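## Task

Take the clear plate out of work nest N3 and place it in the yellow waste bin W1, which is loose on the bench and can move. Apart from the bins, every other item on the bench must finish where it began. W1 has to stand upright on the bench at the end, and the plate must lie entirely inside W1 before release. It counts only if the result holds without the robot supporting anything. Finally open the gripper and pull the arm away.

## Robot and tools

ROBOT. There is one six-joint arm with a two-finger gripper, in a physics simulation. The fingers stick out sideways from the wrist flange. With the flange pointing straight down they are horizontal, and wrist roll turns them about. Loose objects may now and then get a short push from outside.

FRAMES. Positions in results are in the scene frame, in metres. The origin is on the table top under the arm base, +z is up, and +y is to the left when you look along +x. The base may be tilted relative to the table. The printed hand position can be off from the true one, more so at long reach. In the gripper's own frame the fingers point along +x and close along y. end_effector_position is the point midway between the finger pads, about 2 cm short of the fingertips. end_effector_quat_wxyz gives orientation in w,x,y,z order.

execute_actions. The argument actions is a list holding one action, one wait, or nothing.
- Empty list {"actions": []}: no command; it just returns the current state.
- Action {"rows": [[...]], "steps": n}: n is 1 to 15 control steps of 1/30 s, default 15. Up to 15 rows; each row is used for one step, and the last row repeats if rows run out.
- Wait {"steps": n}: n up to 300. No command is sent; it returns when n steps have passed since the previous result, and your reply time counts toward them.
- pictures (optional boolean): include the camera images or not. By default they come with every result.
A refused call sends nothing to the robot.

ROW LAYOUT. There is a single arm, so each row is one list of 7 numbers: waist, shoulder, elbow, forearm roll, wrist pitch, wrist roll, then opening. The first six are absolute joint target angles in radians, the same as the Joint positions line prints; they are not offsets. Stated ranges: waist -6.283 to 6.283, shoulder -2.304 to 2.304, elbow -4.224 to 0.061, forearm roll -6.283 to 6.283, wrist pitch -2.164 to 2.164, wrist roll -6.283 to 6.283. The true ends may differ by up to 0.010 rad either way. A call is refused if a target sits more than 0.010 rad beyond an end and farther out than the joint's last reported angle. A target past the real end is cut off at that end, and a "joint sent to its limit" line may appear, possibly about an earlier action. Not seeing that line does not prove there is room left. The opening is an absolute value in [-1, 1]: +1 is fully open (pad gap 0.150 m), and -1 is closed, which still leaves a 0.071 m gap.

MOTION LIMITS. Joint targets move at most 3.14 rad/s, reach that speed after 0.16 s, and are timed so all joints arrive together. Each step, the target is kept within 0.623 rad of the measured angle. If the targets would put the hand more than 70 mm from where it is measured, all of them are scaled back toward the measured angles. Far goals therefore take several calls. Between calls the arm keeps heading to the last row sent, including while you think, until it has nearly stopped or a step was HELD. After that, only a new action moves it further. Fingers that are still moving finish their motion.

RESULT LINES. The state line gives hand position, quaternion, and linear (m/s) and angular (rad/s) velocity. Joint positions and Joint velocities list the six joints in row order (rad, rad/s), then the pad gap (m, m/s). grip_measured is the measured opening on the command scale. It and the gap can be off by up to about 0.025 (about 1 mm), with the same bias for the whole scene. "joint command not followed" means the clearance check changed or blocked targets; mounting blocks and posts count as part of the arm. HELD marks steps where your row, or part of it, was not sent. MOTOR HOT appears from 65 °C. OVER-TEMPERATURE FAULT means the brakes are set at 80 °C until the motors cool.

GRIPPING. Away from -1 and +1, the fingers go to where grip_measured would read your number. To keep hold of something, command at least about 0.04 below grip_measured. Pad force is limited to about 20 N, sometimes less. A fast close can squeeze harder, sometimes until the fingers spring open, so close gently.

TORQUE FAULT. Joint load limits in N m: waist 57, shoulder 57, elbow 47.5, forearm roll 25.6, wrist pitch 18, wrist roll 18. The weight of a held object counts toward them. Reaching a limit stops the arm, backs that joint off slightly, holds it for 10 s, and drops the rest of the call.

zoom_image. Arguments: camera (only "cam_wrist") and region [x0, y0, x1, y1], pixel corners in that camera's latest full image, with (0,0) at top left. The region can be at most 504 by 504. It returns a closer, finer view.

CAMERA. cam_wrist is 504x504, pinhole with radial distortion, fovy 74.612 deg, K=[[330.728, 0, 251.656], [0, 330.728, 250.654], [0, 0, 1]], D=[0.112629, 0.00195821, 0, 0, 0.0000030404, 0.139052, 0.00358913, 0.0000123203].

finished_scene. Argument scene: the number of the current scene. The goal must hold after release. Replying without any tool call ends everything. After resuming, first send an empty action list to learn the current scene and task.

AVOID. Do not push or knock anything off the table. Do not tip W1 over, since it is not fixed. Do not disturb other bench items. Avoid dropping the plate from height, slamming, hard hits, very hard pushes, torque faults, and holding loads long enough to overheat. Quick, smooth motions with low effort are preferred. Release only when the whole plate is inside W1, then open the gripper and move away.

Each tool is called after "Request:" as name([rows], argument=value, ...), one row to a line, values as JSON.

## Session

Request:
execute_actions(actions=[])

Scene clock: 0.00 s of 7200.00 s.
end_effector_position=(+0.1891, -0.3909, +0.3573) grip_measured=+1.00 end_effector_quat_wxyz=(+0.298, -0.372, -0.153, +0.866) end_effector_velocity=(-0.000, +0.000, +0.000) end_effector_angular_velocity=(+0.000, +0.000, -0.001)
Joint positions: [-1.495  0.359 -0.437  1.547 -1.019  1.041  0.15 ]
Joint velocities: [-0.     0.     0.    -0.     0.     0.001  0.   ]

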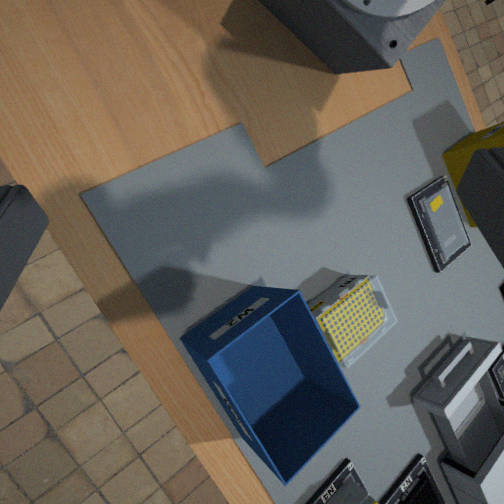

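Request:
execute_actions([
  {"rows":[[-0.479,-0.034,-0.479,1.444,0.336,-1.927,1]],"steps":15},
], pictures=false)

Request:
execute_actions([
  {"steps":45},
])

Scene clock: 5.60 s of 7200.00 s.
end_effector_position=(+0.2781, -0.4186, +0.2531) grip_measured=+1.00 end_effector_quat_wxyz=(-0.346, -0.163, -0.120, +0.916) end_effector_velocity=(+0.343, -0.227, +0.057) end_effector_angular_velocity=(-1.589, +0.136, +2.984)
Joint positions: [-0.747  0.04  -0.471  1.463 -0.203  0.224  0.15 ]
Joint velocities: [ 1.134 -0.308 -0.033 -0.082  2.014 -2.029  0.   ]
Steps of this call (steps 1 to 90: nothing new was sent; then 2.10 s passed at rest; steps 91 to 105: all 15 steps of this action). Readings (joint positions):
91: [-1.494 0.359 -0.437 1.547 -1.018 1.040]
92: [-1.487 0.355 -0.438 1.546 -1.010 1.032]
94: [-1.428 0.318 -0.443 1.536 -0.949 0.970]
98: [-1.169 0.174 -0.457 1.499 -0.689 0.712]
105: the state above

Scene clock: 7.10 s of 7200.00 s.
end_effector_position=(+0.5511, -0.3010, +0.2997) grip_measured=+1.00 end_effector_quat_wxyz=(+1.000, +0.001, -0.000, -0.001) end_effector_velocity=(-0.001, +0.000, -0.001) end_effector_angular_velocity=(-0.000, +0.002, +0.001)
Joint positions: [-0.479 -0.034 -0.479  1.444  0.336 -1.927  0.15 ]
Joint velocities: [-0.001 -0.     0.001 -0.     0.001 -0.001  0.   ]
Steps of this call (steps 1 to 45: the robot went on to your last target). Readings (joint positions):
1: [-0.712 0.030 -0.472 1.461 -0.136 0.156]
2: [-0.682 0.022 -0.473 1.459 -0.076 0.089]
4: [-0.633 0.009 -0.474 1.455 0.025 -0.047]
8: [-0.565 -0.010 -0.476 1.450 0.163 -0.328]
45: the state above

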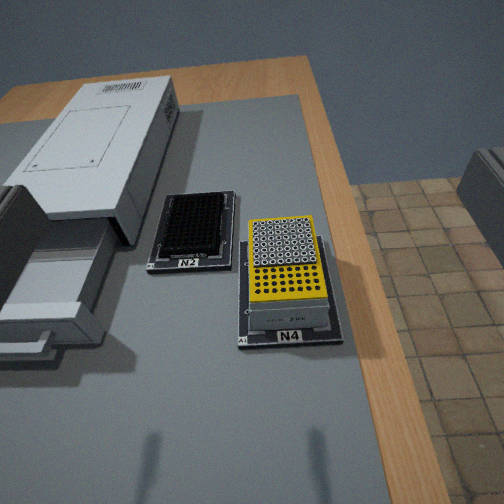

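Request:
execute_actions([
  {"rows":[[0.701,-1.199,-1.346,2.014,0.634,-1.285,0]],"steps":15},
], pictures=false)

Request:
execute_actions([
  {"steps":40},
])

Scene clock: 10.63 s of 7200.00 s.
end_effector_position=(+0.7215, -0.1820, +0.2824) grip_measured=+0.00 end_effector_quat_wxyz=(+0.992, +0.010, -0.012, -0.125) end_effector_velocity=(+0.198, +0.486, -0.037) end_effector_angular_velocity=(+0.118, -0.002, -0.008)
Joint positions: [-0.06  -0.453 -0.887  1.74   0.49  -1.595  0.111]
Joint velocities: [ 0.841 -0.838 -0.664  0.394  0.205  0.446 -0.   ]
Steps of this call (steps 1 to 15: the robot went on to your last target; steps 16 to 90: nothing new was sent; then 0.03 s passed at rest; steps 91 to 105: all 15 steps of this action). Readings (joint positions):
91: [-0.478 -0.035 -0.480 1.445 0.337 -1.926]
92: [-0.471 -0.041 -0.487 1.452 0.341 -1.918]
94: [-0.417 -0.096 -0.542 1.503 0.368 -1.861]
98: [-0.273 -0.240 -0.686 1.617 0.427 -1.734]
105: the state above

Scene clock: 11.97 s of 7200.00 s.
end_effector_position=(+0.6021, +0.3287, +0.2518) grip_measured=+0.00 end_effector_quat_wxyz=(+1.000, +0.001, -0.000, -0.001) end_effector_velocity=(-0.005, +0.006, -0.001) end_effector_angular_velocity=(-0.002, -0.001, +0.009)
Joint positions: [ 0.7   -1.198 -1.346  2.014  0.634 -1.285  0.11 ]
Joint velocities: [ 0.01  -0.008 -0.002  0.001  0.     0.001  0.   ]
Steps of this call (steps 1 to 40: the robot went on to your last target). Readings (joint positions):
1: [-0.033 -0.481 -0.908 1.752 0.497 -1.581]
2: [-0.005 -0.508 -0.928 1.764 0.503 -1.568]
4: [0.047 -0.561 -0.963 1.786 0.514 -1.543]
8: [0.147 -0.659 -1.023 1.822 0.533 -1.503]
40: the state above

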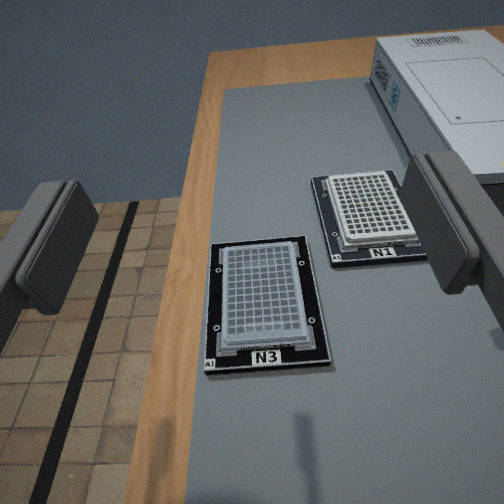

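Request:
execute_actions([
  {"rows":[[0.443,-1.522,-1.833,1.994,0.649,-1.573,0]],"steps":15},
], pictures=false)

Request:
execute_actions([
  {"rows":[[0.435,-1.647,-1.946,1.973,0.6425,-1.558,0]],"steps":15},
], pictures=false)

Request:
execute_actions([
  {"steps":8},
])

Scene clock: 17.60 s of 7200.00 s.
end_effector_position=(+0.7261, +0.3162, +0.1057) grip_measured=+0.00 end_effector_quat_wxyz=(+1.000, +0.001, +0.002, -0.002) end_effector_velocity=(+0.073, -0.045, -0.132) end_effector_angular_velocity=(-0.027, +0.012, +0.005)
Joint positions: [ 0.452 -1.509 -1.81   1.995  0.649 -1.559  0.111]
Joint velocities: [-0.202 -0.247 -0.352 -0.013  0.016 -0.22  -0.   ]
Steps of this call (steps 1 to 30: the robot went on to your last target; steps 31 to 90: nothing new was sent; then 2.13 s passed at rest; steps 91 to 105: all 15 steps of this action). Readings (joint positions):
91: [0.701 -1.199 -1.347 2.014 0.634 -1.286]
92: [0.698 -1.204 -1.354 2.014 0.634 -1.291]
94: [0.669 -1.241 -1.412 2.011 0.636 -1.325]
98: [0.581 -1.349 -1.573 2.005 0.641 -1.419]
105: the state above

Scene clock: 18.10 s of 7200.00 s.
end_effector_position=(+0.7157, +0.3342, +0.0557) grip_measured=+0.00 end_effector_quat_wxyz=(+1.000, +0.001, -0.001, -0.000) end_effector_velocity=(-0.006, -0.000, -0.008) end_effector_angular_velocity=(-0.007, +0.010, +0.004)
Joint positions: [ 0.435 -1.646 -1.946  1.973  0.643 -1.558  0.11 ]
Joint velocities: [-0.003 -0.011  0.001 -0.     0.001 -0.     0.   ]
Steps of this call (steps 1 to 15: all 15 steps of this action). Readings (joint positions):
1: [0.447 -1.515 -1.820 1.995 0.649 -1.564]
2: [0.446 -1.525 -1.833 1.993 0.648 -1.566]
4: [0.442 -1.575 -1.887 1.984 0.645 -1.562]
8: [0.436 -1.643 -1.935 1.974 0.643 -1.558]
15: the state above

Scene clock: 18.37 s of 7200.00 s.
end_effector_position=(+0.7151, +0.3342, +0.0549) grip_measured=+0.00 end_effector_quat_wxyz=(+1.000, +0.001, -0.000, -0.000) end_effector_velocity=(-0.000, +0.001, +0.000) end_effector_angular_velocity=(-0.001, -0.001, +0.002)
Joint positions: [ 0.435 -1.647 -1.946  1.973  0.643 -1.558  0.11 ]
Joint velocities: [ 0.001 -0.001 -0.001 -0.001  0.001  0.     0.   ]
Steps of this call (steps 1 to 8: the robot went on to your last target). Readings (joint positions):
1: [0.435 -1.646 -1.946 1.973 0.643 -1.558]
2: [0.435 -1.646 -1.946 1.973 0.643 -1.558]
4: [0.435 -1.647 -1.946 1.973 0.643 -1.558]
8: the state above

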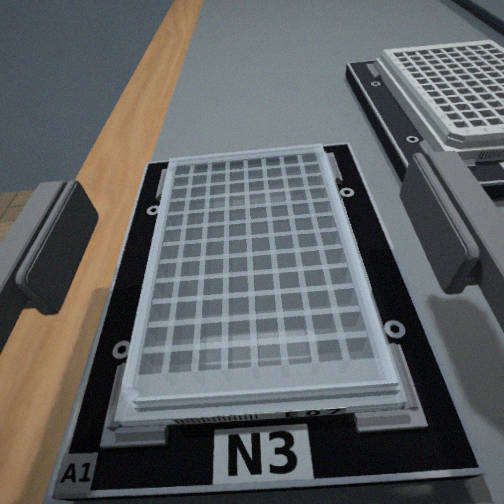

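Request:
execute_actions([
  {"rows":[[0.4323,-1.655,-1.954,1.971,0.6417,-1.559,0],[0.4296,-1.6635,-1.962,1.9685,0.641,-1.5605,0],[0.4269,-1.6717,-1.9705,1.966,0.640,-1.562,0],[0.4242,-1.680,-1.979,1.964,0.6395,-1.563,0],[0.4215,-1.688,-1.987,1.962,0.6387,-1.564,0],[0.4188,-1.696,-1.995,1.9595,0.638,-1.5655,0],[0.416,-1.7045,-2.003,1.957,0.637,-1.567,0],[0.4134,-1.7127,-2.0114,1.955,0.6364,-1.568,0]],"steps":15},
], pictures=false)

Request:
execute_actions([
  {"rows":[[0.4134,-1.7127,-2.0114,1.955,0.6364,-1.568,-0.1],[0.4134,-1.7127,-2.0114,1.955,0.6364,-1.568,-0.2],[0.4134,-1.7127,-2.0114,1.955,0.6364,-1.568,-0.3],[0.4134,-1.7127,-2.0114,1.955,0.6364,-1.568,-0.38],[0.4134,-1.7127,-2.0114,1.955,0.6364,-1.568,-0.44],[0.4134,-1.7127,-2.0114,1.955,0.6364,-1.568,-0.5]],"steps":14},
])

Scene clock: 30.97 s of 7200.00 s.
end_effector_position=(+0.7113, +0.3358, +0.0266) grip_measured=+0.00 end_effector_quat_wxyz=(+1.000, +0.001, -0.001, +0.003) end_effector_velocity=(+0.001, -0.000, -0.001) end_effector_angular_velocity=(-0.000, -0.002, -0.002)
Joint positions: [ 0.414 -1.712 -2.011  1.955  0.637 -1.567  0.111]
Joint velocities: [-0.002 -0.005 -0.008 -0.001  0.001 -0.001  0.   ]
Steps of this call (steps 1 to 15: the robot went on to your last target; steps 16 to 90: nothing new was sent; then 9.10 s passed at rest; steps 91 to 105: all 15 steps of this action). Readings (joint positions):
91: [0.435 -1.647 -1.946 1.973 0.642 -1.558]
92: [0.434 -1.650 -1.949 1.972 0.642 -1.558]
94: [0.431 -1.661 -1.961 1.969 0.641 -1.560]
98: [0.420 -1.692 -1.991 1.961 0.638 -1.565]
105: the state above

Scene clock: 31.43 s of 7200.00 s.
end_effector_position=(+0.7123, +0.3351, +0.0264) grip_measured=-0.49 end_effector_quat_wxyz=(+1.000, +0.001, -0.001, +0.003) end_effector_velocity=(-0.002, +0.000, -0.001) end_effector_angular_velocity=(+0.000, +0.003, +0.000)
Joint positions: [ 0.413 -1.712 -2.013  1.955  0.637 -1.568  0.091]
Joint velocities: [ 0.001 -0.001  0.003  0.001 -0.001  0.001  0.   ]
Steps of this call (steps 1 to 14: all 14 steps of this action). Readings (joint positions):
1: [0.414 -1.712 -2.011 1.955 0.637 -1.568]
2: [0.414 -1.712 -2.012 1.955 0.637 -1.568]
4: [0.413 -1.712 -2.012 1.955 0.638 -1.567]
8: [0.412 -1.712 -2.013 1.955 0.637 -1.568]
14: the state above

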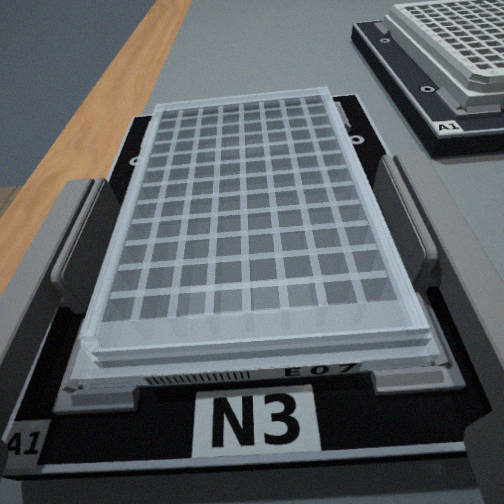

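Request:
execute_actions([
  {"rows":[[0.4113,-1.7042,-1.9985,1.9475,0.6346,-1.5625,-0.5],[0.4113,-1.7042,-1.9985,1.9475,0.6346,-1.5625,-0.5],[0.4113,-1.7042,-1.9985,1.9475,0.6346,-1.5625,-0.5],[0.4113,-1.7042,-1.9985,1.9475,0.6346,-1.5625,-0.5],[0.4113,-1.7042,-1.9985,1.9475,0.6346,-1.5625,-0.5],[0.4113,-1.7042,-1.9985,1.9475,0.6346,-1.5625,-0.53],[0.4113,-1.7042,-1.9985,1.9475,0.6346,-1.5625,-0.56],[0.4113,-1.7042,-1.9985,1.9475,0.6346,-1.5625,-0.59],[0.4113,-1.7042,-1.9985,1.9475,0.6346,-1.5625,-0.62],[0.4113,-1.7042,-1.9985,1.9475,0.6346,-1.5625,-0.65],[0.4113,-1.7042,-1.9985,1.9475,0.6346,-1.5625,-0.68],[0.4113,-1.7042,-1.9985,1.9475,0.6346,-1.5625,-0.71],[0.4113,-1.7042,-1.9985,1.9475,0.6346,-1.5625,-0.74],[0.4113,-1.7042,-1.9985,1.9475,0.6346,-1.5625,-0.77],[0.4113,-1.7042,-1.9985,1.9475,0.6346,-1.5625,-0.8]],"steps":15},
])

Scene clock: 38.07 s of 7200.00 s.
end_effector_position=(+0.7115, +0.3333, +0.0270) grip_measured=-0.62 end_effector_quat_wxyz=(+1.000, +0.001, -0.001, +0.004) end_effector_velocity=(+0.000, -0.000, +0.000) end_effector_angular_velocity=(+0.001, -0.000, -0.001)
Joint positions: [ 0.411 -1.704 -1.999  1.947  0.635 -1.563  0.086]
Joint velocities: [-0.     0.001  0.     0.    -0.001  0.001  0.   ]
Steps of this call (steps 1 to 15: the robot went on to your last target; steps 16 to 90: nothing new was sent; then 3.13 s passed at rest; steps 91 to 105: all 15 steps of this action). Readings (joint positions):
91: [0.413 -1.712 -2.012 1.955 0.636 -1.568]
92: [0.413 -1.710 -2.008 1.952 0.635 -1.567]
94: [0.412 -1.706 -2.002 1.949 0.632 -1.566]
98: [0.411 -1.705 -2.000 1.947 0.633 -1.564]
105: the state above

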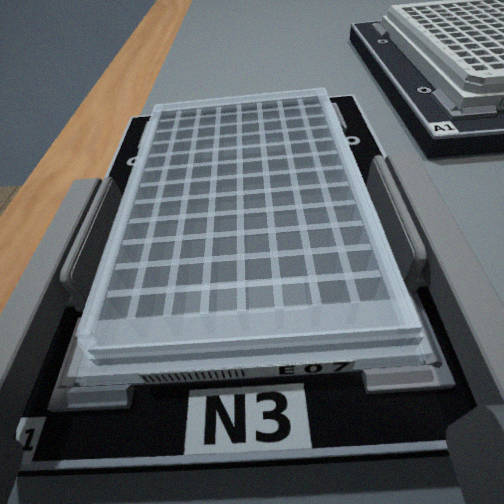

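Request:
execute_actions([
  {"rows":[[0.4138,-1.6969,-1.9899,1.9485,0.6349,-1.561,-0.8],[0.4164,-1.6896,-1.9814,1.9495,0.6352,-1.5595,-0.8],[0.4189,-1.6823,-1.973,1.9505,0.6355,-1.558,-0.8],[0.4214,-1.6751,-1.9647,1.9517,0.6358,-1.5565,-0.8],[0.4248,-1.6655,-1.954,1.953,0.6362,-1.5545,-0.8],[0.429,-1.6537,-1.9405,1.955,0.6367,-1.552,-0.8],[0.434,-1.6395,-1.925,1.958,0.6373,-1.549,-0.8],[0.440,-1.624,-1.908,1.961,0.638,-1.546,-0.8],[0.4453,-1.609,-1.8915,1.9635,0.6386,-1.5425,-0.8]],"steps":13},
])

Request:
execute_actions([
  {"rows":[[0.701,-1.199,-1.346,2.014,0.634,-1.285,-0.8]],"steps":15},
], pictures=false)

Request:
execute_actions([
  {"rows":[[0.74,-1.10,-1.22,2.142,0.9,-2.09,-0.8]],"steps":15},
], pictures=false)

Request:
execute_actions([
  {"rows":[[0.777,-1.064,-1.14,2.2816,1.364,-2.909,-0.8]],"steps":15},
], pictures=false)

Request:
execute_actions([
  {"steps":12},
])

Scene clock: 45.83 s of 7200.00 s.
end_effector_position=(+0.7110, +0.3337, +0.0662) grip_measured=-0.63 end_effector_quat_wxyz=(+1.000, +0.001, -0.000, +0.005) end_effector_velocity=(-0.001, -0.004, +0.027) end_effector_angular_velocity=(-0.004, +0.003, +0.001)
Joint positions: [ 0.445 -1.613 -1.897  1.963  0.638 -1.543  0.086]
Joint velocities: [0.019 0.07  0.079 0.01  0.006 0.011 0.   ]
Steps of this call (steps 1 to 15: the robot went on to your last target; steps 16 to 90: nothing new was sent; then 4.33 s passed at rest; steps 91 to 103: all 13 steps of this action). Readings (joint positions):
91: [0.411 -1.704 -1.999 1.948 0.635 -1.562]
92: [0.412 -1.702 -1.996 1.948 0.634 -1.562]
94: [0.416 -1.692 -1.983 1.950 0.634 -1.560]
98: [0.429 -1.661 -1.942 1.956 0.636 -1.551]
103: the state above

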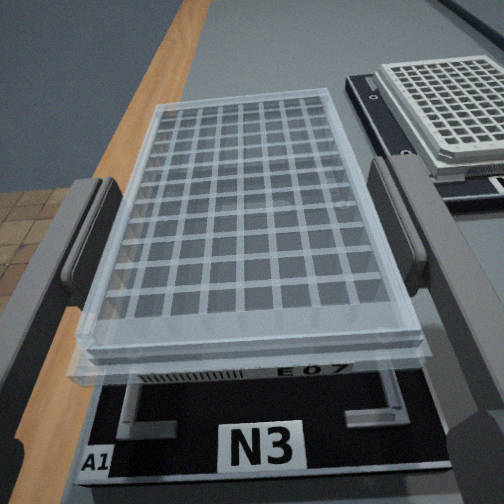

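Scene clock: 46.33 s of 7200.00 s.
end_effector_position=(+0.6121, +0.3338, +0.2399) grip_measured=-0.63 end_effector_quat_wxyz=(+1.000, +0.002, -0.001, +0.000) end_effector_velocity=(-0.175, -0.047, +0.245) end_effector_angular_velocity=(-0.002, -0.039, +0.001)
Joint positions: [ 0.683 -1.23  -1.389  2.01   0.634 -1.306  0.086]
Joint velocities: [ 0.36   0.559  0.716  0.067 -0.003  0.33   0.   ]
Steps of this call (steps 1 to 15: all 15 steps of this action). Readings (joint positions):
1: [0.445 -1.611 -1.894 1.963 0.638 -1.542]
2: [0.448 -1.605 -1.884 1.964 0.638 -1.538]
4: [0.473 -1.563 -1.823 1.970 0.638 -1.510]
8: [0.555 -1.434 -1.659 1.985 0.636 -1.432]
15: the state above

Scene clock: 46.83 s of 7200.00 s.
end_effector_position=(+0.5372, +0.3675, +0.2605) grip_measured=-0.63 end_effector_quat_wxyz=(+0.924, -0.128, +0.053, +0.357) end_effector_velocity=(-0.038, +0.011, -0.008) end_effector_angular_velocity=(-0.082, +0.087, +0.280)
Joint positions: [ 0.739 -1.102 -1.222  2.14   0.895 -2.07   0.086]
Joint velocities: [ 0.009  0.024  0.036  0.034  0.075 -0.3    0.   ]
Steps of this call (steps 1 to 15: all 15 steps of this action). Readings (joint positions):
1: [0.692 -1.216 -1.370 2.012 0.635 -1.298]
2: [0.697 -1.207 -1.358 2.014 0.639 -1.301]
4: [0.703 -1.192 -1.336 2.027 0.667 -1.358]
8: [0.722 -1.144 -1.275 2.086 0.786 -1.674]
15: the state above

Scene clock: 47.33 s of 7200.00 s.
end_effector_position=(+0.4063, +0.3128, +0.2295) grip_measured=-0.63 end_effector_quat_wxyz=(+0.671, -0.268, +0.257, +0.641) end_effector_velocity=(-0.122, -0.076, +0.001) end_effector_angular_velocity=(-0.356, +0.473, +0.504)
Joint positions: [ 0.776 -1.066 -1.143  2.276  1.343 -2.866  0.086]
Joint velocities: [ 0.027  0.027  0.056  0.1    0.331 -0.685  0.   ]
Steps of this call (steps 1 to 15: all 15 steps of this action). Readings (joint positions):
1: [0.739 -1.101 -1.222 2.141 0.898 -2.079]
2: [0.740 -1.101 -1.220 2.143 0.905 -2.092]
4: [0.744 -1.097 -1.212 2.157 0.954 -2.158]
8: [0.759 -1.082 -1.180 2.213 1.135 -2.439]
15: the state above

Scene clock: 47.73 s of 7200.00 s.
end_effector_position=(+0.3990, +0.3080, +0.2296) grip_measured=-0.63 end_effector_quat_wxyz=(+0.654, -0.270, +0.270, +0.653) end_effector_velocity=(-0.000, -0.000, +0.000) end_effector_angular_velocity=(-0.000, +0.002, +0.001)
Joint positions: [ 0.777 -1.064 -1.14   2.281  1.364 -2.909  0.086]
Joint velocities: [ 0.     0.    -0.     0.001  0.001 -0.004  0.   ]
Steps of this call (steps 1 to 12: the robot went on to your last target). Readings (joint positions):
1: [0.776 -1.065 -1.142 2.278 1.352 -2.884]
2: [0.776 -1.065 -1.141 2.279 1.357 -2.894]
4: [0.777 -1.064 -1.141 2.281 1.361 -2.903]
8: [0.777 -1.064 -1.140 2.281 1.363 -2.908]
12: the state above

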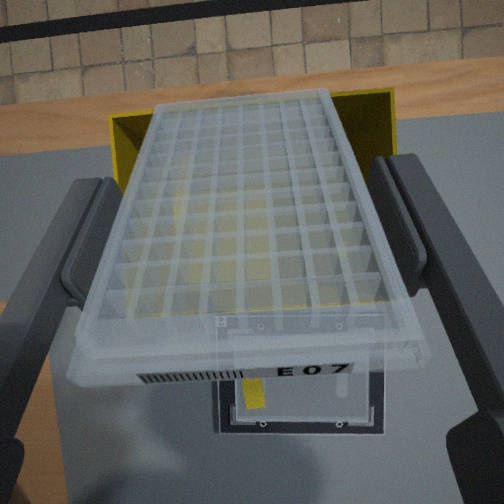

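Request:
execute_actions([
  {"rows":[[0.766,-1.082,-1.147,2.269,1.357,-2.900,-0.8],[0.756,-1.100,-1.154,2.256,1.350,-2.891,-0.8],[0.745,-1.118,-1.161,2.243,1.344,-2.882,-0.8],[0.734,-1.136,-1.168,2.230,1.337,-2.873,-0.8],[0.724,-1.154,-1.175,2.218,1.330,-2.865,-0.8],[0.713,-1.172,-1.182,2.205,1.323,-2.856,-0.8],[0.702,-1.190,-1.189,2.192,1.317,-2.847,-0.8],[0.692,-1.208,-1.196,2.179,1.310,-2.838,-0.8],[0.681,-1.227,-1.203,2.166,1.303,-2.829,-0.8],[0.671,-1.245,-1.210,2.154,1.2965,-2.8205,-0.8],[0.6627,-1.265,-1.224,2.144,1.294,-2.815,-0.8],[0.6544,-1.2845,-1.239,2.1345,1.2915,-2.810,-0.8],[0.646,-1.304,-1.253,2.125,1.289,-2.805,-0.8],[0.64,-1.319,-1.264,2.118,1.287,-2.801,-0.8],[0.635,-1.331,-1.273,2.112,1.2855,-2.798,-0.8]],"steps":15},
], pictures=false)

Request:
execute_actions([
  {"rows":[[0.632,-1.338,-1.278,2.108,1.2845,-2.796,-0.8],[0.6295,-1.3438,-1.282,2.1056,1.284,-2.7946,-0.8]],"steps":14},
])

Scene clock: 57.90 s of 7200.00 s.
end_effector_position=(+0.3979, +0.3070, +0.1103) grip_measured=-0.63 end_effector_quat_wxyz=(+0.654, -0.271, +0.270, +0.653) end_effector_velocity=(-0.003, +0.029, -0.247) end_effector_angular_velocity=(+0.007, -0.000, -0.005)
Joint positions: [ 0.653 -1.288 -1.242  2.134  1.292 -2.81   0.086]
Joint velocities: [-0.228 -0.53  -0.369 -0.268 -0.085  0.151 -0.   ]
Steps of this call (steps 1 to 30: the robot went on to your last target; steps 31 to 90: nothing new was sent; then 6.67 s passed at rest; steps 91 to 105: all 15 steps of this action). Readings (joint positions):
91: [0.777 -1.065 -1.140 2.281 1.364 -2.909]
92: [0.774 -1.069 -1.143 2.277 1.362 -2.906]
94: [0.761 -1.092 -1.152 2.261 1.353 -2.894]
98: [0.720 -1.160 -1.177 2.214 1.328 -2.862]
105: the state above

Scene clock: 58.37 s of 7200.00 s.
end_effector_position=(+0.3976, +0.3101, +0.0846) grip_measured=-0.63 end_effector_quat_wxyz=(+0.654, -0.271, +0.270, +0.653) end_effector_velocity=(-0.002, -0.000, -0.002) end_effector_angular_velocity=(-0.001, +0.002, +0.002)
Joint positions: [ 0.63  -1.343 -1.282  2.106  1.284 -2.795  0.086]
Joint velocities: [-0.001 -0.004 -0.    -0.001 -0.001  0.001 -0.   ]
Steps of this call (steps 1 to 14: all 14 steps of this action). Readings (joint positions):
1: [0.646 -1.305 -1.254 2.126 1.289 -2.806]
2: [0.640 -1.318 -1.263 2.119 1.287 -2.802]
4: [0.633 -1.336 -1.275 2.110 1.285 -2.797]
8: [0.630 -1.342 -1.281 2.106 1.284 -2.795]
14: the state above

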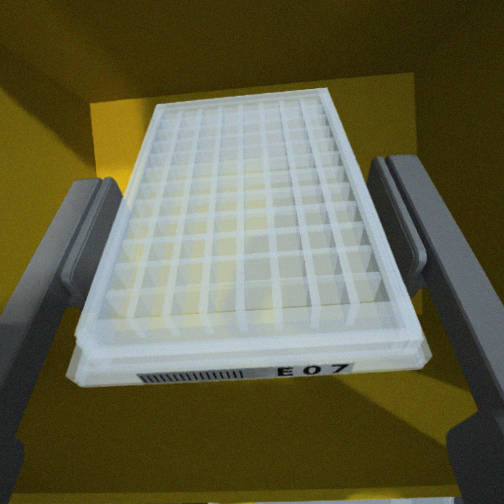

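Request:
execute_actions([
  {"rows":[[0.6295,-1.3438,-1.282,2.1056,1.284,-2.7946,-0.58],[0.6295,-1.3438,-1.282,2.1056,1.284,-2.7946,-0.5],[0.6295,-1.3438,-1.282,2.1056,1.284,-2.7946,-0.4],[0.6295,-1.3438,-1.282,2.1056,1.284,-2.7946,-0.3]],"steps":14},
], pictures=false)

Request:
execute_actions([
  {"rows":[[0.6544,-1.2845,-1.239,2.1345,1.2915,-2.810,-0.3],[0.6544,-1.2845,-1.239,2.1345,1.2915,-2.810,-0.3],[0.671,-1.245,-1.210,2.154,1.2965,-2.8205,-0.3],[0.671,-1.245,-1.210,2.154,1.2965,-2.8205,-0.3],[0.777,-1.064,-1.14,2.2816,1.364,-2.909,-0.3]],"steps":15},
], pictures=false)

Request:
execute_actions([
  {"steps":10},
])

Scene clock: 66.07 s of 7200.00 s.
end_effector_position=(+0.3974, +0.3100, +0.0843) grip_measured=-0.30 end_effector_quat_wxyz=(+0.654, -0.271, +0.270, +0.653) end_effector_velocity=(-0.001, -0.000, -0.000) end_effector_angular_velocity=(-0.001, +0.001, +0.001)
Joint positions: [ 0.63  -1.344 -1.282  2.106  1.284 -2.795  0.099]
Joint velocities: [ 0.    -0.001  0.001 -0.     0.    -0.    -0.   ]
Steps of this call (steps 1 to 15: the robot went on to your last target; steps 16 to 90: nothing new was sent; then 4.23 s passed at rest; steps 91 to 104: all 14 steps of this action). Readings (joint positions):
91: [0.629 -1.344 -1.282 2.106 1.284 -2.795]
92: [0.630 -1.344 -1.282 2.106 1.284 -2.795]
94: [0.630 -1.344 -1.282 2.106 1.284 -2.795]
98: [0.630 -1.344 -1.282 2.106 1.284 -2.795]
104: the state above

Scene clock: 66.57 s of 7200.00 s.
end_effector_position=(+0.3994, +0.3083, +0.2277) grip_measured=-0.30 end_effector_quat_wxyz=(+0.655, -0.270, +0.269, +0.653) end_effector_velocity=(-0.024, -0.017, +0.003) end_effector_angular_velocity=(-0.041, +0.048, +0.018)
Joint positions: [ 0.775 -1.068 -1.142  2.279  1.363 -2.907  0.099]
Joint velocities: [ 0.013  0.024  0.051  0.039  0.018 -0.032  0.   ]
Steps of this call (steps 1 to 15: all 15 steps of this action). Readings (joint positions):
1: [0.630 -1.343 -1.281 2.106 1.284 -2.795]
2: [0.632 -1.337 -1.275 2.110 1.285 -2.797]
4: [0.648 -1.299 -1.247 2.129 1.290 -2.807]
8: [0.707 -1.186 -1.192 2.198 1.321 -2.851]
15: the state above

Scene clock: 66.90 s of 7200.00 s.
end_effector_position=(+0.3988, +0.3078, +0.2293) grip_measured=-0.30 end_effector_quat_wxyz=(+0.654, -0.270, +0.270, +0.653) end_effector_velocity=(+0.001, +0.000, +0.002) end_effector_angular_velocity=(+0.001, -0.002, -0.001)
Joint positions: [ 0.777 -1.065 -1.14   2.281  1.364 -2.909  0.099]
Joint velocities: [ 0.002  0.004  0.001  0.002  0.001 -0.     0.   ]
Steps of this call (steps 1 to 10: the robot went on to your last target). Readings (joint positions):
1: [0.775 -1.067 -1.141 2.280 1.363 -2.908]
2: [0.775 -1.067 -1.140 2.280 1.363 -2.908]
4: [0.776 -1.066 -1.140 2.281 1.364 -2.909]
8: [0.777 -1.065 -1.140 2.281 1.364 -2.909]
10: the state above

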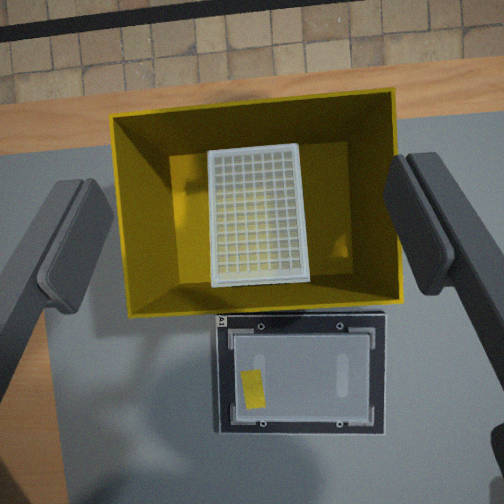

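Request:
finished_scene(scene=2)

The scene is finished: the task was done.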